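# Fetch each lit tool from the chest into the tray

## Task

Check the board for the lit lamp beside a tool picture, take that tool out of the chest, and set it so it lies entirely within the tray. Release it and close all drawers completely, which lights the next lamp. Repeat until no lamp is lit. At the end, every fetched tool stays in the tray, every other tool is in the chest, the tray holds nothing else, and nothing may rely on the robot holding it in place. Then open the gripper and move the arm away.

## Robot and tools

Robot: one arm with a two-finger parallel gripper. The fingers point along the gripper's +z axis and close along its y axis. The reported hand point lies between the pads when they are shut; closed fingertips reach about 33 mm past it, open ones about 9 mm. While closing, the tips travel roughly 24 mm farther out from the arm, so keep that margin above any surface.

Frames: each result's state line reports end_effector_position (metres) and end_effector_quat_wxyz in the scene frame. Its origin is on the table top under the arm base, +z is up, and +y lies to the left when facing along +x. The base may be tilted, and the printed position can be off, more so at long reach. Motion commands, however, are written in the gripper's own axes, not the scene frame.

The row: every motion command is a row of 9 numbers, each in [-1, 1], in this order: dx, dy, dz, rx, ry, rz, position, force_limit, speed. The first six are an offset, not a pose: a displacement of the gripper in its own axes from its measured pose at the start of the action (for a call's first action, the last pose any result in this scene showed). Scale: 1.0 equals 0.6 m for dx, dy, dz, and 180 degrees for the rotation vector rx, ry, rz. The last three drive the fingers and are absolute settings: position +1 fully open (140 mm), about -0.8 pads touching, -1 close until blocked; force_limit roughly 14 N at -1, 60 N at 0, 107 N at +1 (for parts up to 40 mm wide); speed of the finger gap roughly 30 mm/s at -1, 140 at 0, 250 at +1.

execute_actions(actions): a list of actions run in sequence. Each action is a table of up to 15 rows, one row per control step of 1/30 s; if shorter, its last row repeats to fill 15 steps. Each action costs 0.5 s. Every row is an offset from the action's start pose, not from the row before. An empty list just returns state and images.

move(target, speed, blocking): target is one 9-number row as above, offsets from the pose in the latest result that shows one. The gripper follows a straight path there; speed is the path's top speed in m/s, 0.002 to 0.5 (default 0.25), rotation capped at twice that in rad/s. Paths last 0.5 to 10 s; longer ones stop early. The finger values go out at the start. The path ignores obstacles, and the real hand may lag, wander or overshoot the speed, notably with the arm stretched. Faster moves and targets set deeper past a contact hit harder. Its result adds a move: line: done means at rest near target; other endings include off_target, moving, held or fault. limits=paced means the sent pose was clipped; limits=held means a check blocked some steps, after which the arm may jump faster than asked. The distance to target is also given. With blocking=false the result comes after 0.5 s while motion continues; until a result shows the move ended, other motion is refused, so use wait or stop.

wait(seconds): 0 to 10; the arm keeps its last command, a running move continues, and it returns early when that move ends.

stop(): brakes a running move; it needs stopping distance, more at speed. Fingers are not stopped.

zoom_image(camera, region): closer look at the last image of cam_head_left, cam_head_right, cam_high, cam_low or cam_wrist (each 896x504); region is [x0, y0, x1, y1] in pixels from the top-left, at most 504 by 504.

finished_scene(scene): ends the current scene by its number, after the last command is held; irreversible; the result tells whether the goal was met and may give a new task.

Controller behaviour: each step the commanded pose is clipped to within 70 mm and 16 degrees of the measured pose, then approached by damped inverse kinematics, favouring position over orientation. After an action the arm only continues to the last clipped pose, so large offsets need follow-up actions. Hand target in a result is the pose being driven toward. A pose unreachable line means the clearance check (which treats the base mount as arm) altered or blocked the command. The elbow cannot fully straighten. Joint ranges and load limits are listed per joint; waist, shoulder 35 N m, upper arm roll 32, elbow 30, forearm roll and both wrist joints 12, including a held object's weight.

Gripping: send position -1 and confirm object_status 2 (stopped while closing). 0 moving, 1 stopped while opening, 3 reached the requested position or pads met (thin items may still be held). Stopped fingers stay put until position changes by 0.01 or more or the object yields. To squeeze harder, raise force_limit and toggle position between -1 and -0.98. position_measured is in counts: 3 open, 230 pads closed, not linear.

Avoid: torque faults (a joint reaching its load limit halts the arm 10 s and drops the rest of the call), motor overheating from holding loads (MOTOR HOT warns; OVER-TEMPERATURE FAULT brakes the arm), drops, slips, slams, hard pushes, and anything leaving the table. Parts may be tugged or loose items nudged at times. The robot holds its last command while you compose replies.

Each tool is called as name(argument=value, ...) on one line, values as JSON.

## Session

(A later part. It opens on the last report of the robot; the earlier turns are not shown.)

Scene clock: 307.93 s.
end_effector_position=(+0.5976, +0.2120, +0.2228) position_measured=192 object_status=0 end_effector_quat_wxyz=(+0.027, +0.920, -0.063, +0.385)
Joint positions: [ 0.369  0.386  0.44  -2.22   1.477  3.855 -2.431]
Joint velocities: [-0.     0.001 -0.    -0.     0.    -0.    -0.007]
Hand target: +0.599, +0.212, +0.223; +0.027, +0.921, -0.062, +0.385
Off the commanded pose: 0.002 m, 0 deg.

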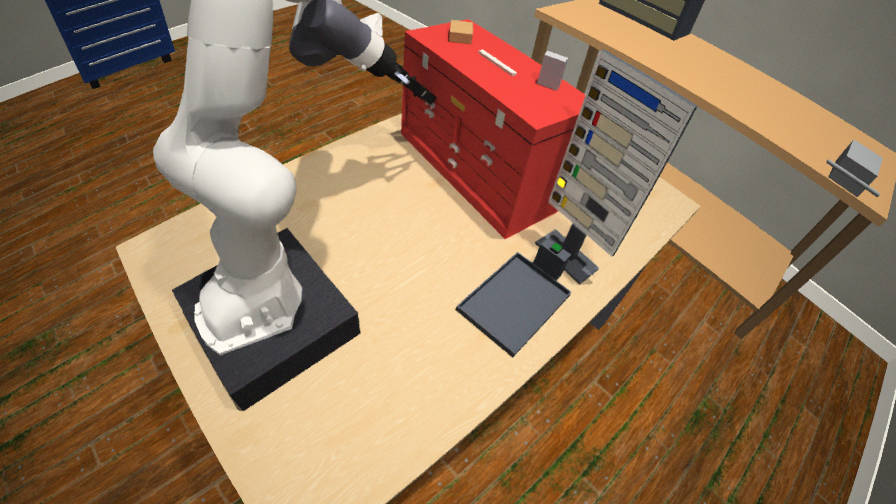

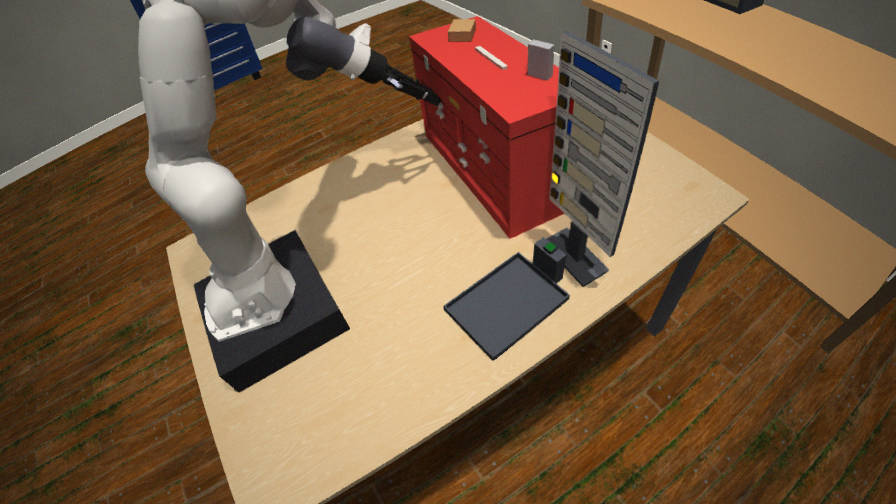

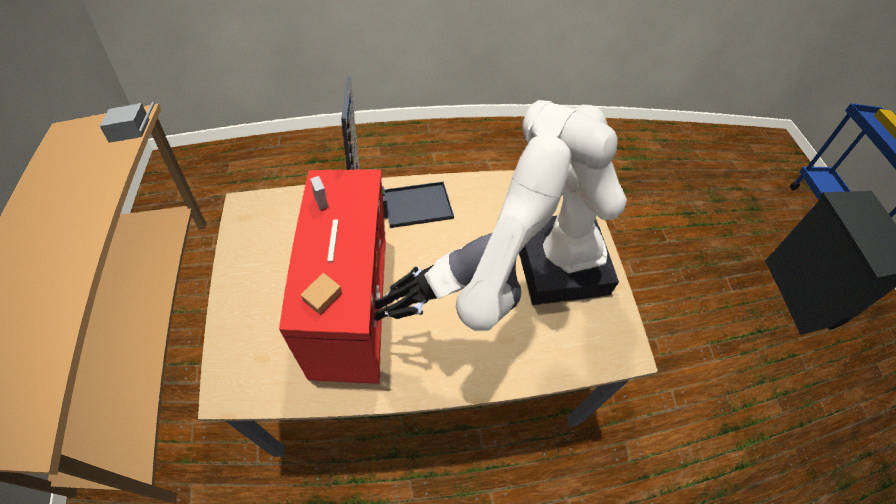

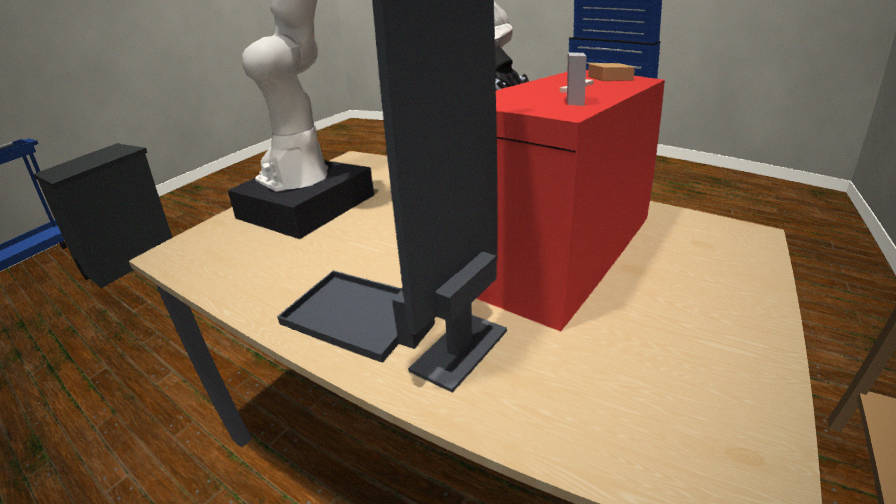

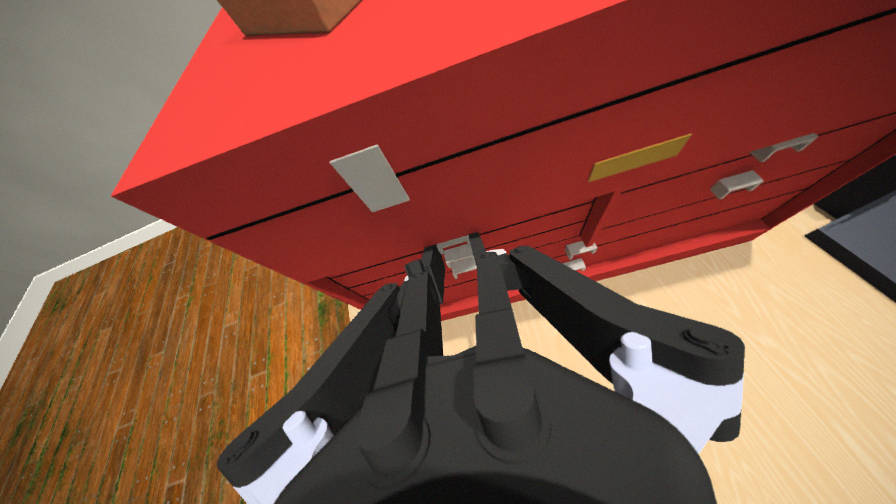

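move(target=[-0.1697, 0.003, -0.1721, 0, 0, 0, -1, -0.3, -0.3], speed=0.12)

Scene clock: 313.87 s.
end_effector_position=(+0.4565, +0.2305, +0.2252) position_measured=192 object_status=2 end_effector_quat_wxyz=(+0.028, +0.920, -0.055, +0.387)
Joint positions: [ 0.493  0.203  0.589 -2.561  1.547  3.96  -2.164]
Joint velocities: [ 0.001 -0.001  0.003 -0.004 -0.     0.004  0.032]
Hand target: +0.455, +0.229, +0.225; +0.027, +0.920, -0.063, +0.387
Off the commanded pose: 0.004 m, 1 deg.
move: off_target

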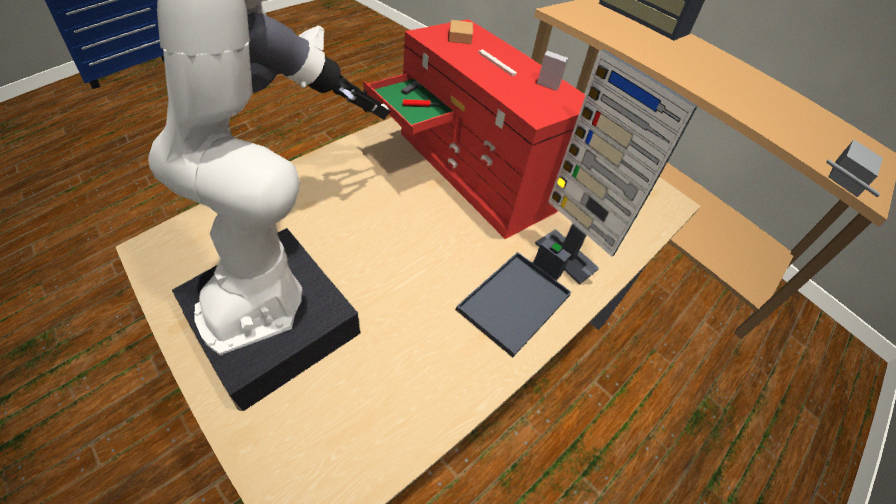

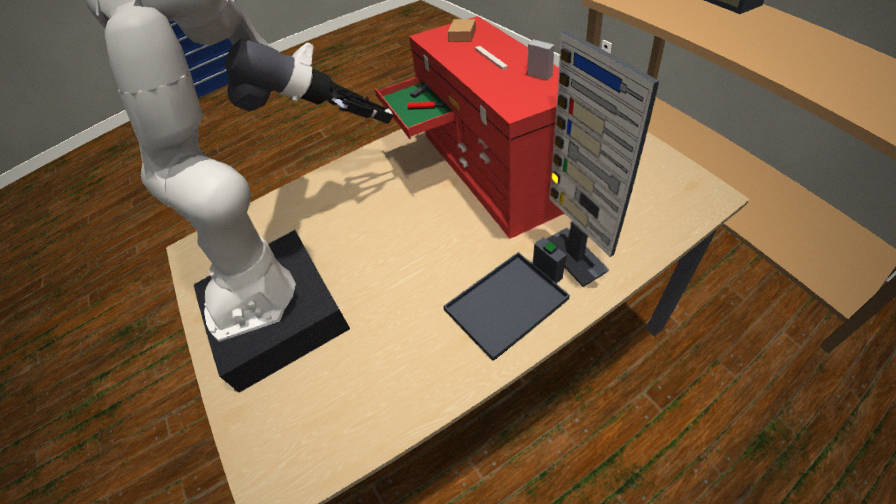

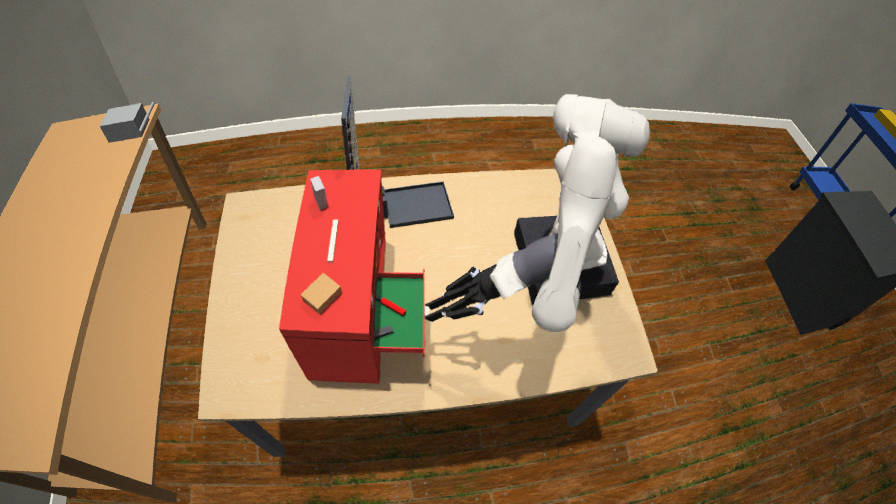

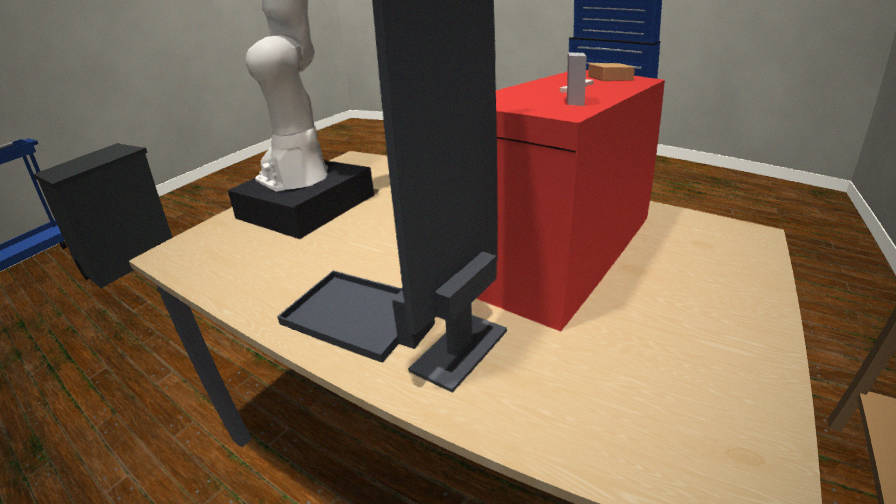

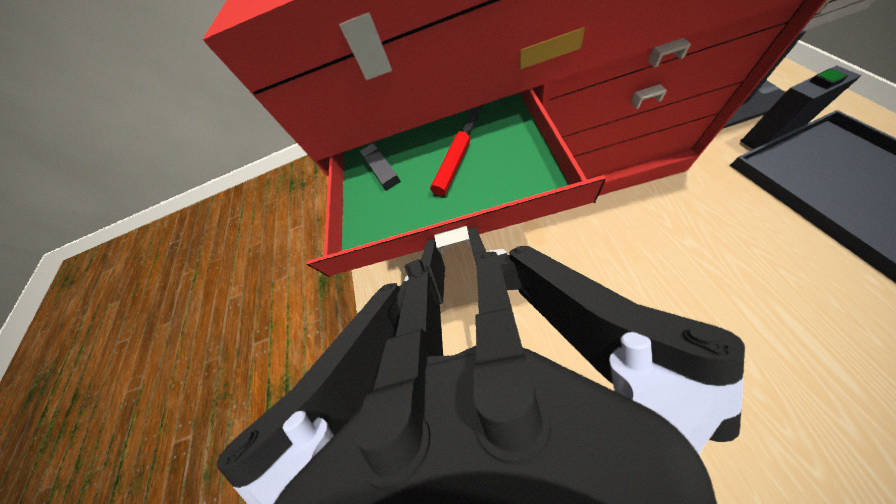

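zoom_image(camera="cam_wrist", region=[320, 90, 540, 250])

zoom_image(camera="cam_head_left", region=[550, 160, 650, 250])

zoom_image(camera="cam_high", region=[350, 260, 450, 360])

Region (320, 90, 540, 250) of cam_wrist's 896x504 image, scaled by 2.291, with more detail than that image has; it fills the top 367 rows of this view, and the rest is white.

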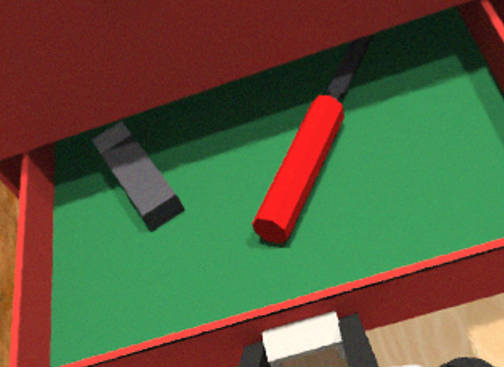

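Region (550, 160, 650, 250) of cam_head_left's 896x504 image, scaled by 5.040, with more detail than that image has; it fills the top 454 rows of this view, and the rest is white.

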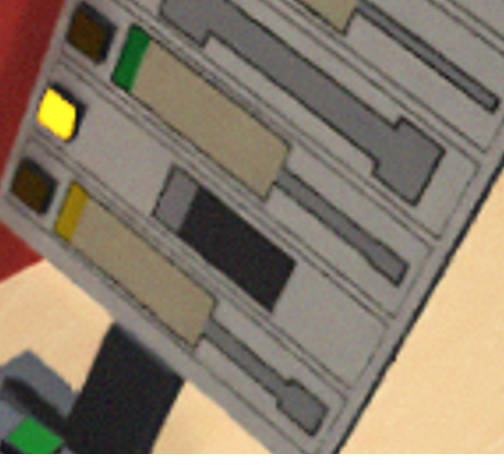

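Region (350, 260, 450, 360) of cam_high's 896x504 image, scaled by 5.040, with more detail than that image has.

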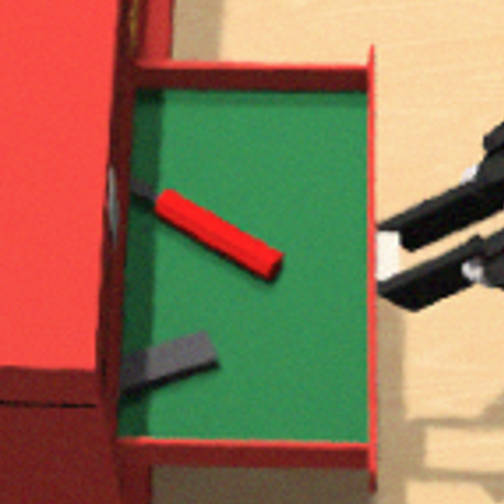

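move(target=[0.0419, 0, -0.0525, 0, 0, 0, -0.3, -0.3, 0.5], speed=0.1)

Scene clock: 343.77 s.
end_effector_position=(+0.4506, +0.2311, +0.2643) position_measured=167 object_status=3 end_effector_quat_wxyz=(+0.026, +0.920, -0.060, +0.386)
Joint positions: [ 0.488  0.087  0.605 -2.516  1.736  3.923 -2.357]
Joint velocities: [ 0.001  0.     0.001  0.002  0.008 -0.001 -0.041]
Hand target: +0.451, +0.230, +0.264; +0.028, +0.921, -0.056, +0.385
Off the commanded pose: 0.001 m, 1 deg.
move: done

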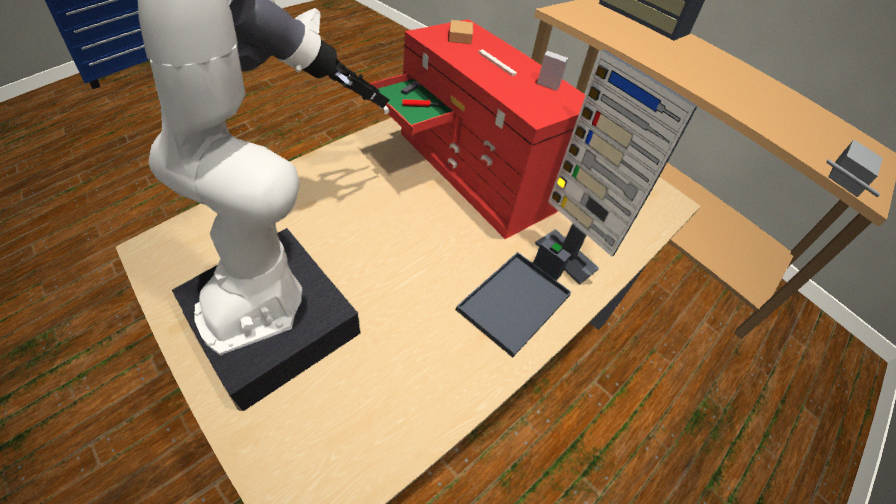

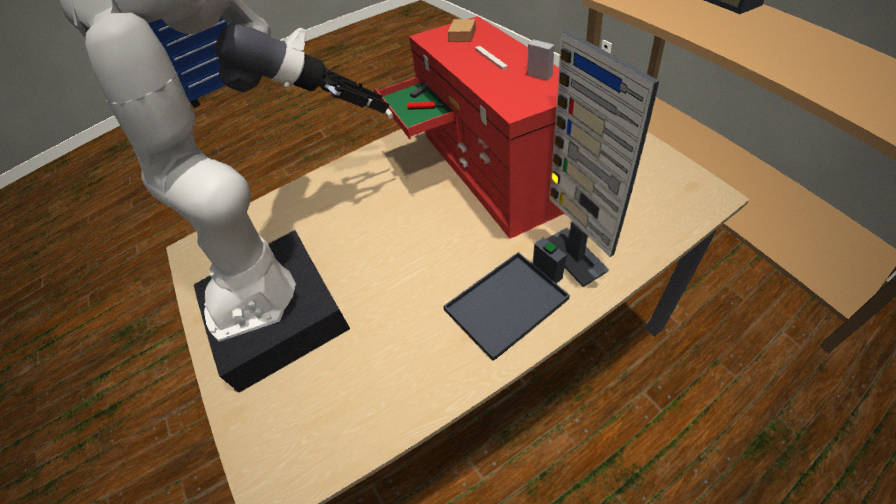

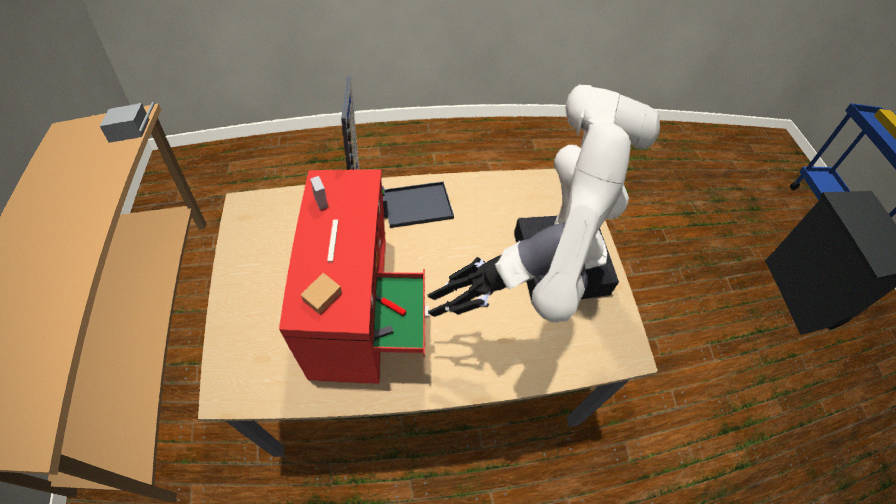

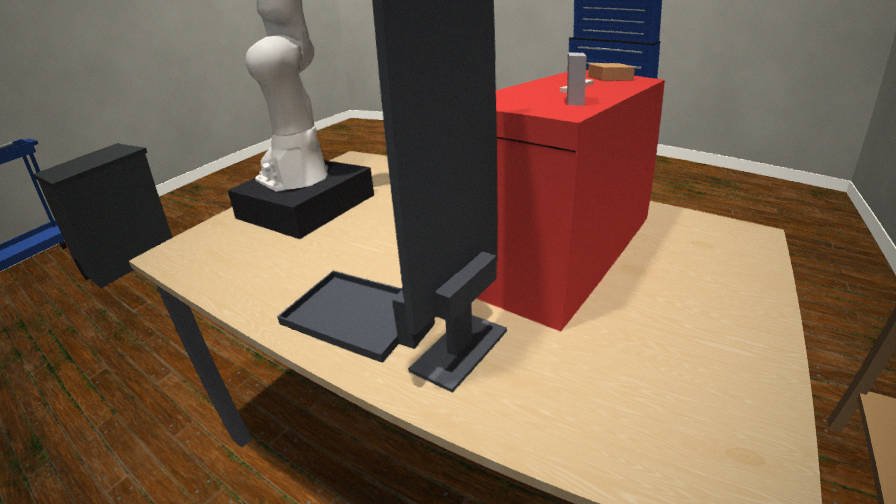

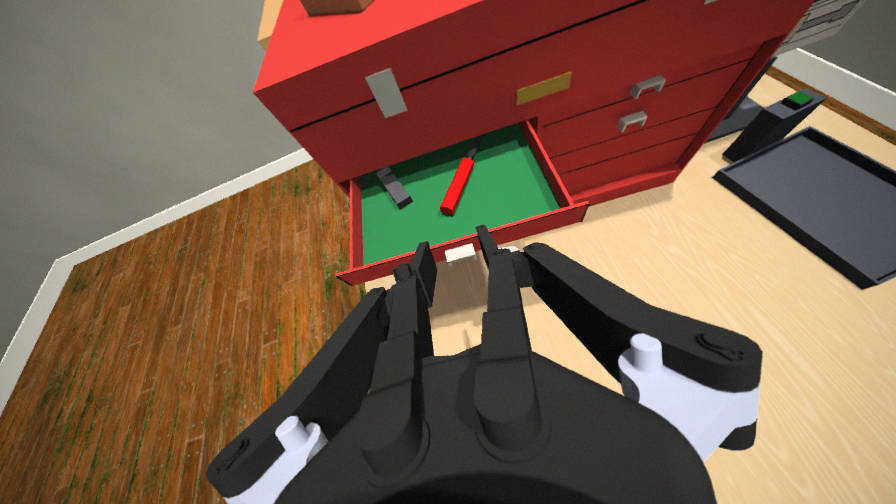

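move(target=[0.1032, -0.0682, 0.1287, 0.0907, -0.0028, -0.0892, -0.35, -0.3, 0], speed=0.14)

zoom_image(camera="cam_wrist", region=[350, 120, 570, 290])

Scene clock: 372.83 s.
end_effector_position=(+0.5557, +0.2613, +0.2553) position_measured=173 object_status=3 end_effector_quat_wxyz=(-0.046, +0.914, +0.134, +0.381)
Joint positions: [ 0.259  0.081  0.494 -2.569  0.956  3.557 -2.212]
Joint velocities: [-0.051 -0.001  0.03  -0.034 -0.128  0.     0.141]
Hand target: +0.555, +0.262, +0.255; -0.053, +0.915, +0.121, +0.380
Off the commanded pose: 0.003 m, 1 deg.
move: done

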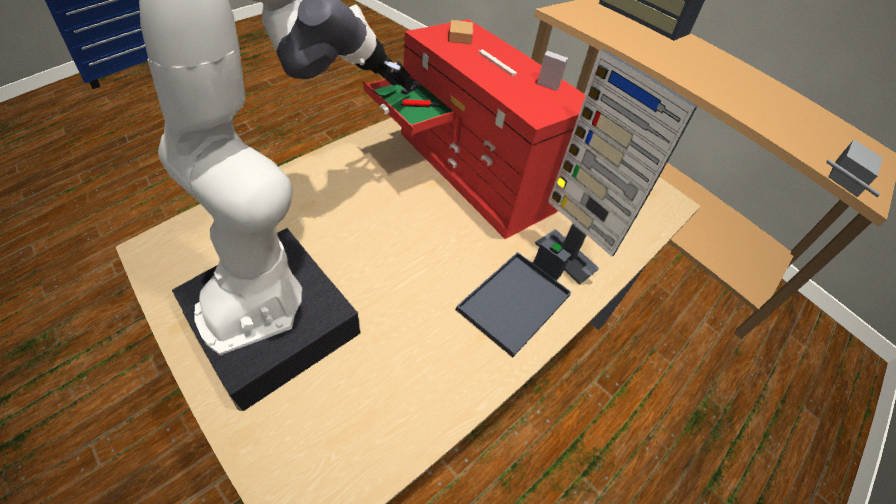

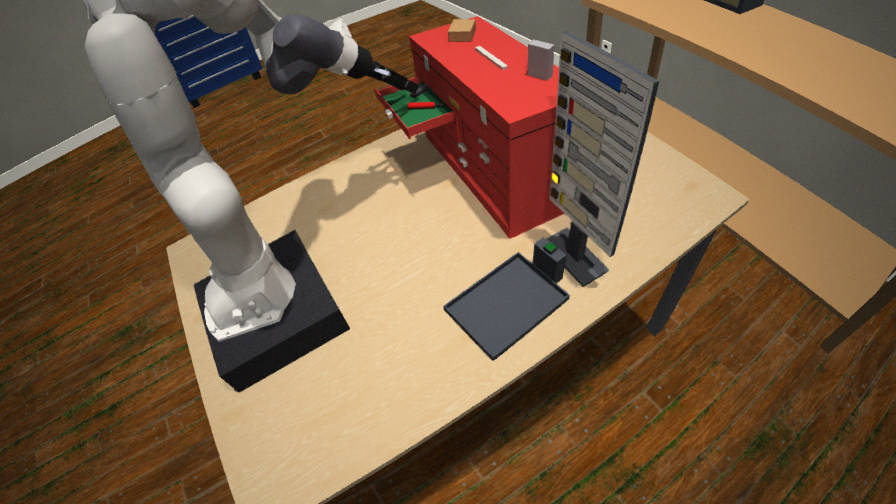

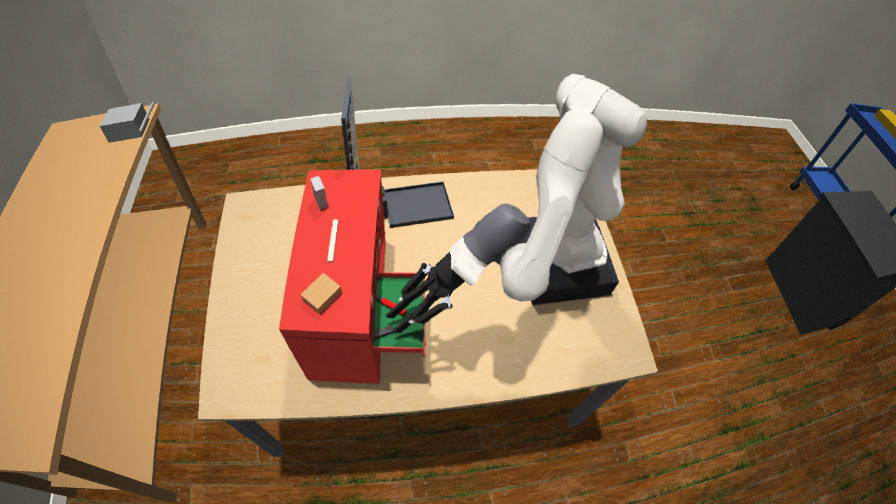

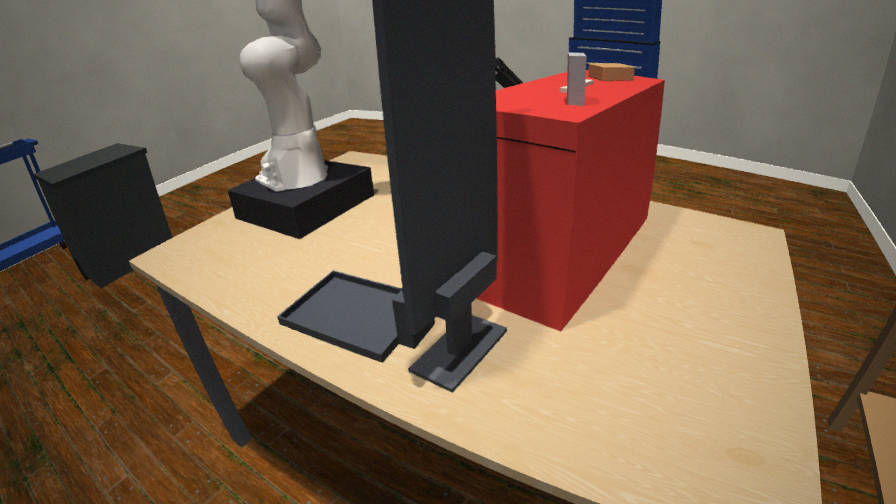

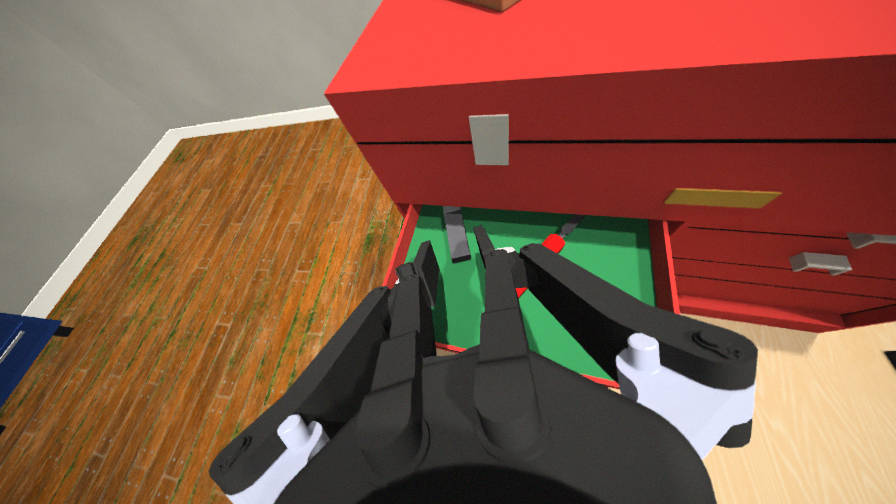

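Region (350, 120, 570, 290) of cam_wrist's 896x504 image, scaled by 2.291, with more detail than that image has; it fills the top 389 rows of this view, and the rest is white.

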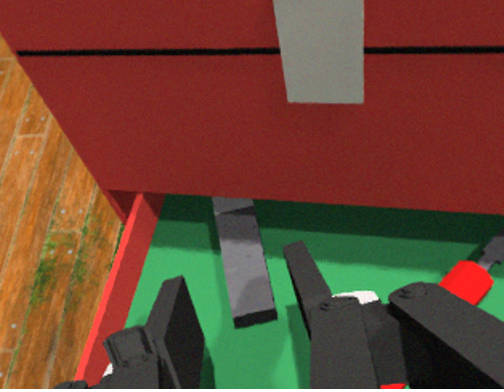

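execute_actions(actions=[])

zoom_image(camera="cam_wrist", region=[390, 180, 530, 290])

Scene clock: 375.43 s.
end_effector_position=(+0.5557, +0.2625, +0.2554) position_measured=173 object_status=3 end_effector_quat_wxyz=(-0.053, +0.915, +0.122, +0.380)
Joint positions: [ 0.255  0.081  0.497 -2.572  0.941  3.557 -2.17 ]
Joint velocities: [ 0.001  0.    -0.001  0.001  0.001 -0.001  0.   ]
Hand target: +0.555, +0.262, +0.255; -0.053, +0.915, +0.121, +0.380
Off the commanded pose: 0.004 m, 0 deg.

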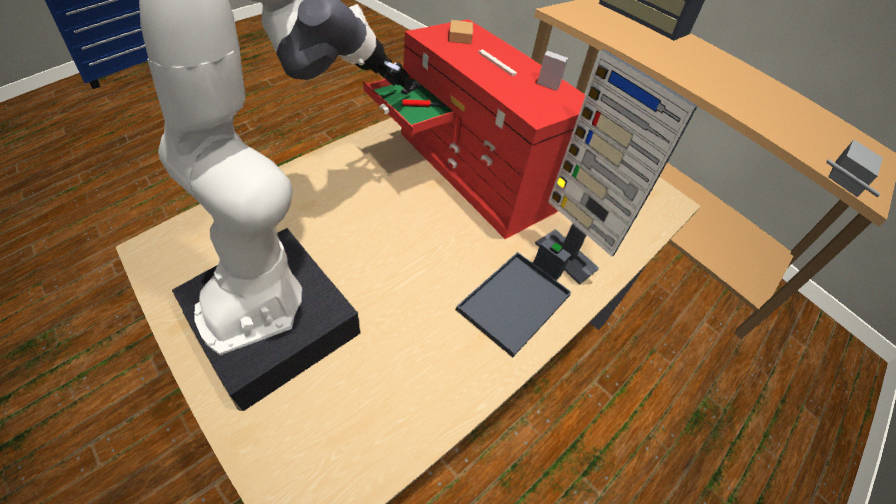

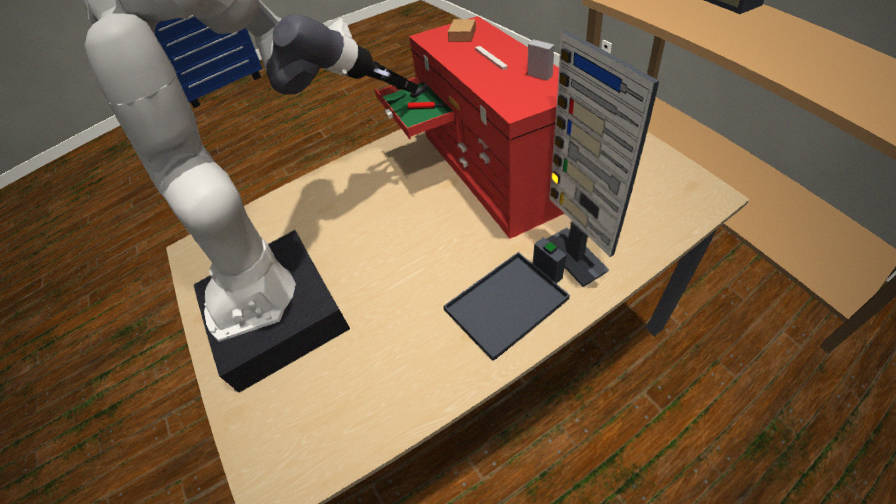

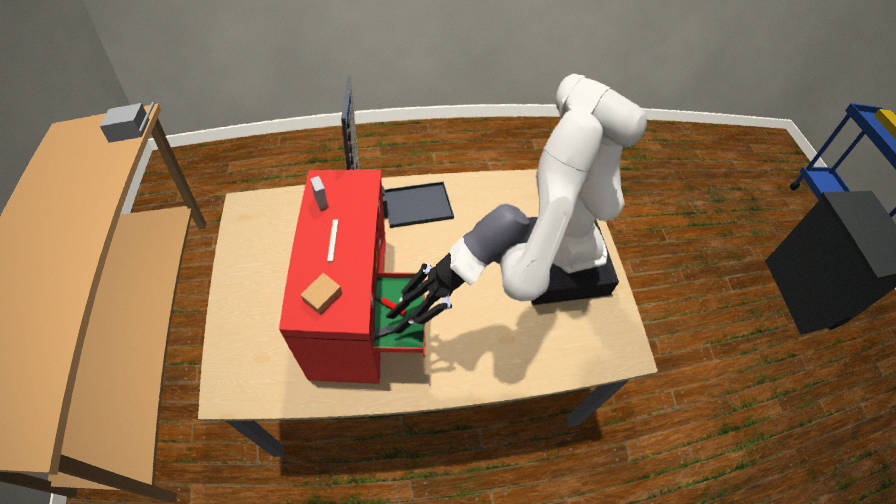

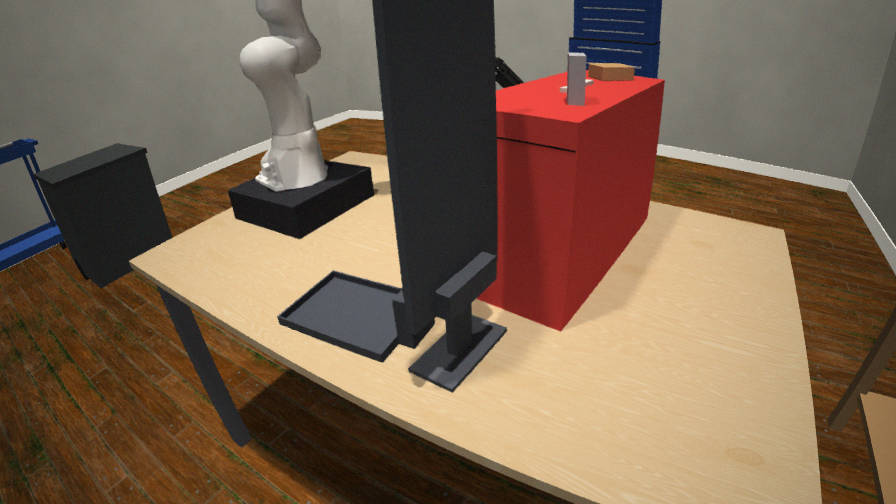

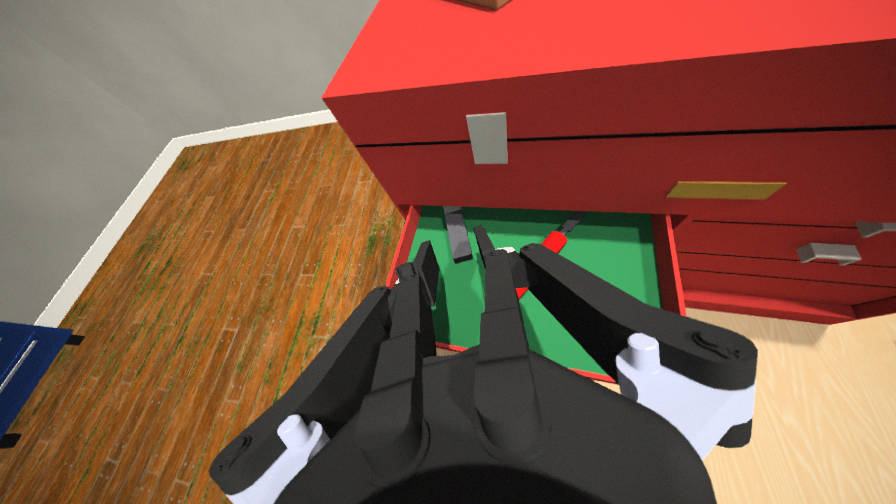

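Region (390, 180, 530, 290) of cam_wrist's 896x504 image, scaled by 3.600, with more detail than that image has; it fills the top 396 rows of this view, and the rest is white.

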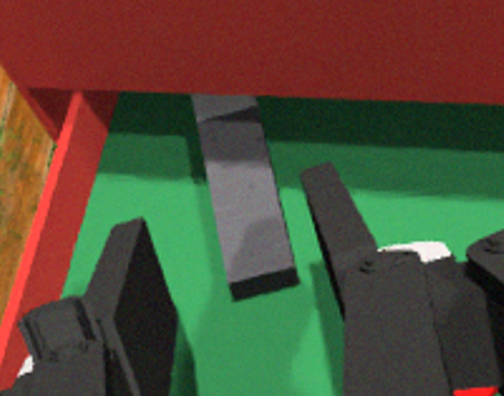

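move(target=[0.0035, 0.005, 0.0718, 0, 0, 0, -0.35, -0.3, 0], speed=0.05)

zoom_image(camera="cam_wrist", region=[390, 180, 530, 290])

Scene clock: 385.23 s.
end_effector_position=(+0.5874, +0.2689, +0.2292) position_measured=173 object_status=3 end_effector_quat_wxyz=(-0.051, +0.914, +0.124, +0.383)
Joint positions: [ 0.222  0.233  0.493 -2.482  0.85   3.621 -2.157]
Joint velocities: [-0.     0.005 -0.     0.    -0.009  0.008  0.006]
Hand target: +0.587, +0.269, +0.226; -0.052, +0.915, +0.122, +0.380
Off the commanded pose: 0.003 m, 0 deg.
move: done

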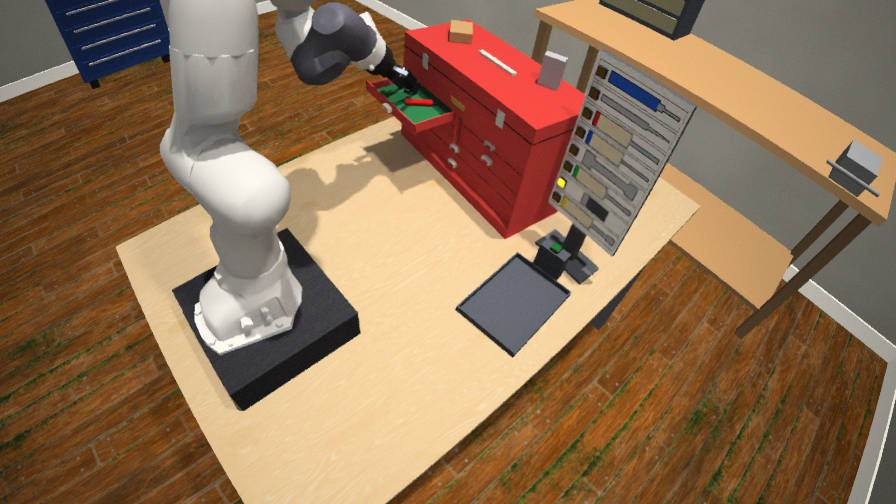

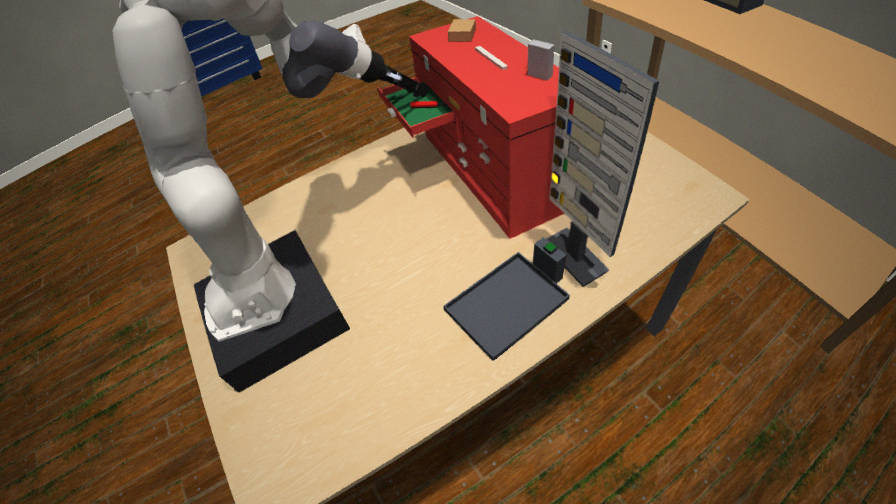

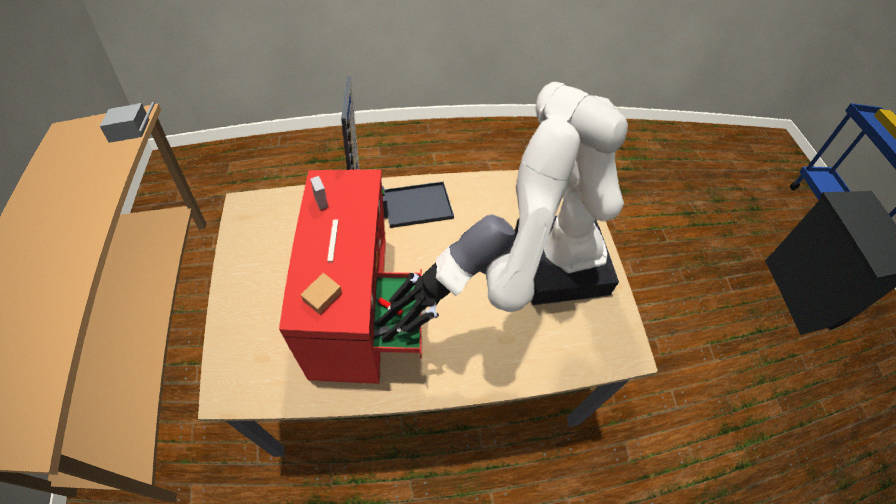

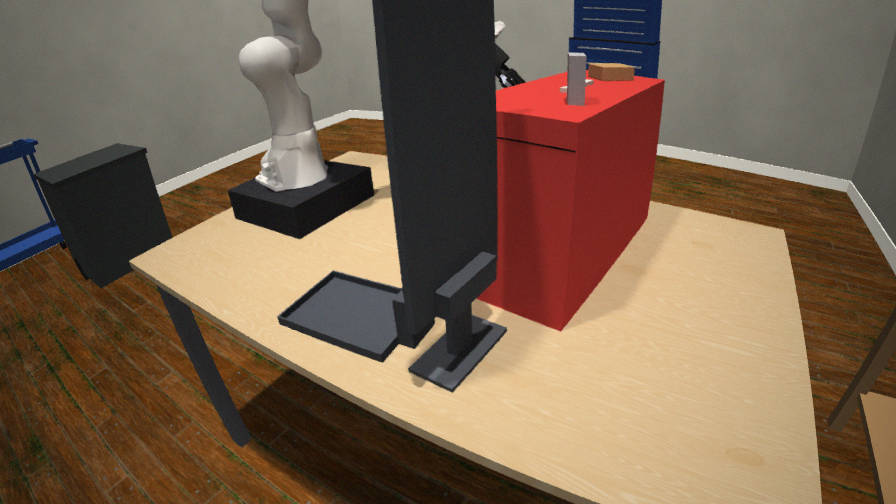

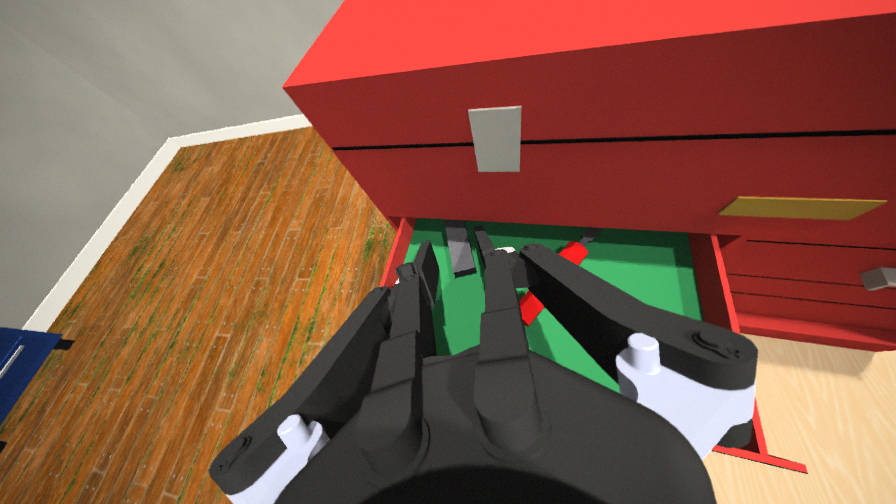

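Region (390, 180, 530, 290) of cam_wrist's 896x504 image, scaled by 3.600, with more detail than that image has; it fills the top 396 rows of this view, and the rest is white.

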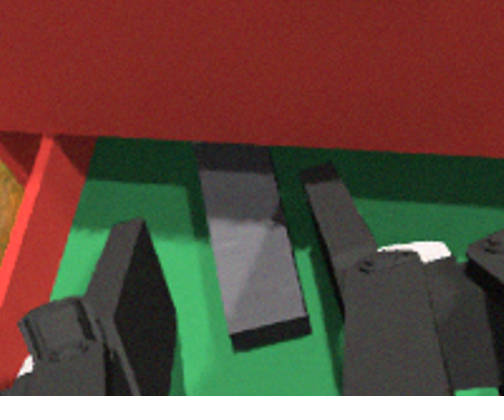

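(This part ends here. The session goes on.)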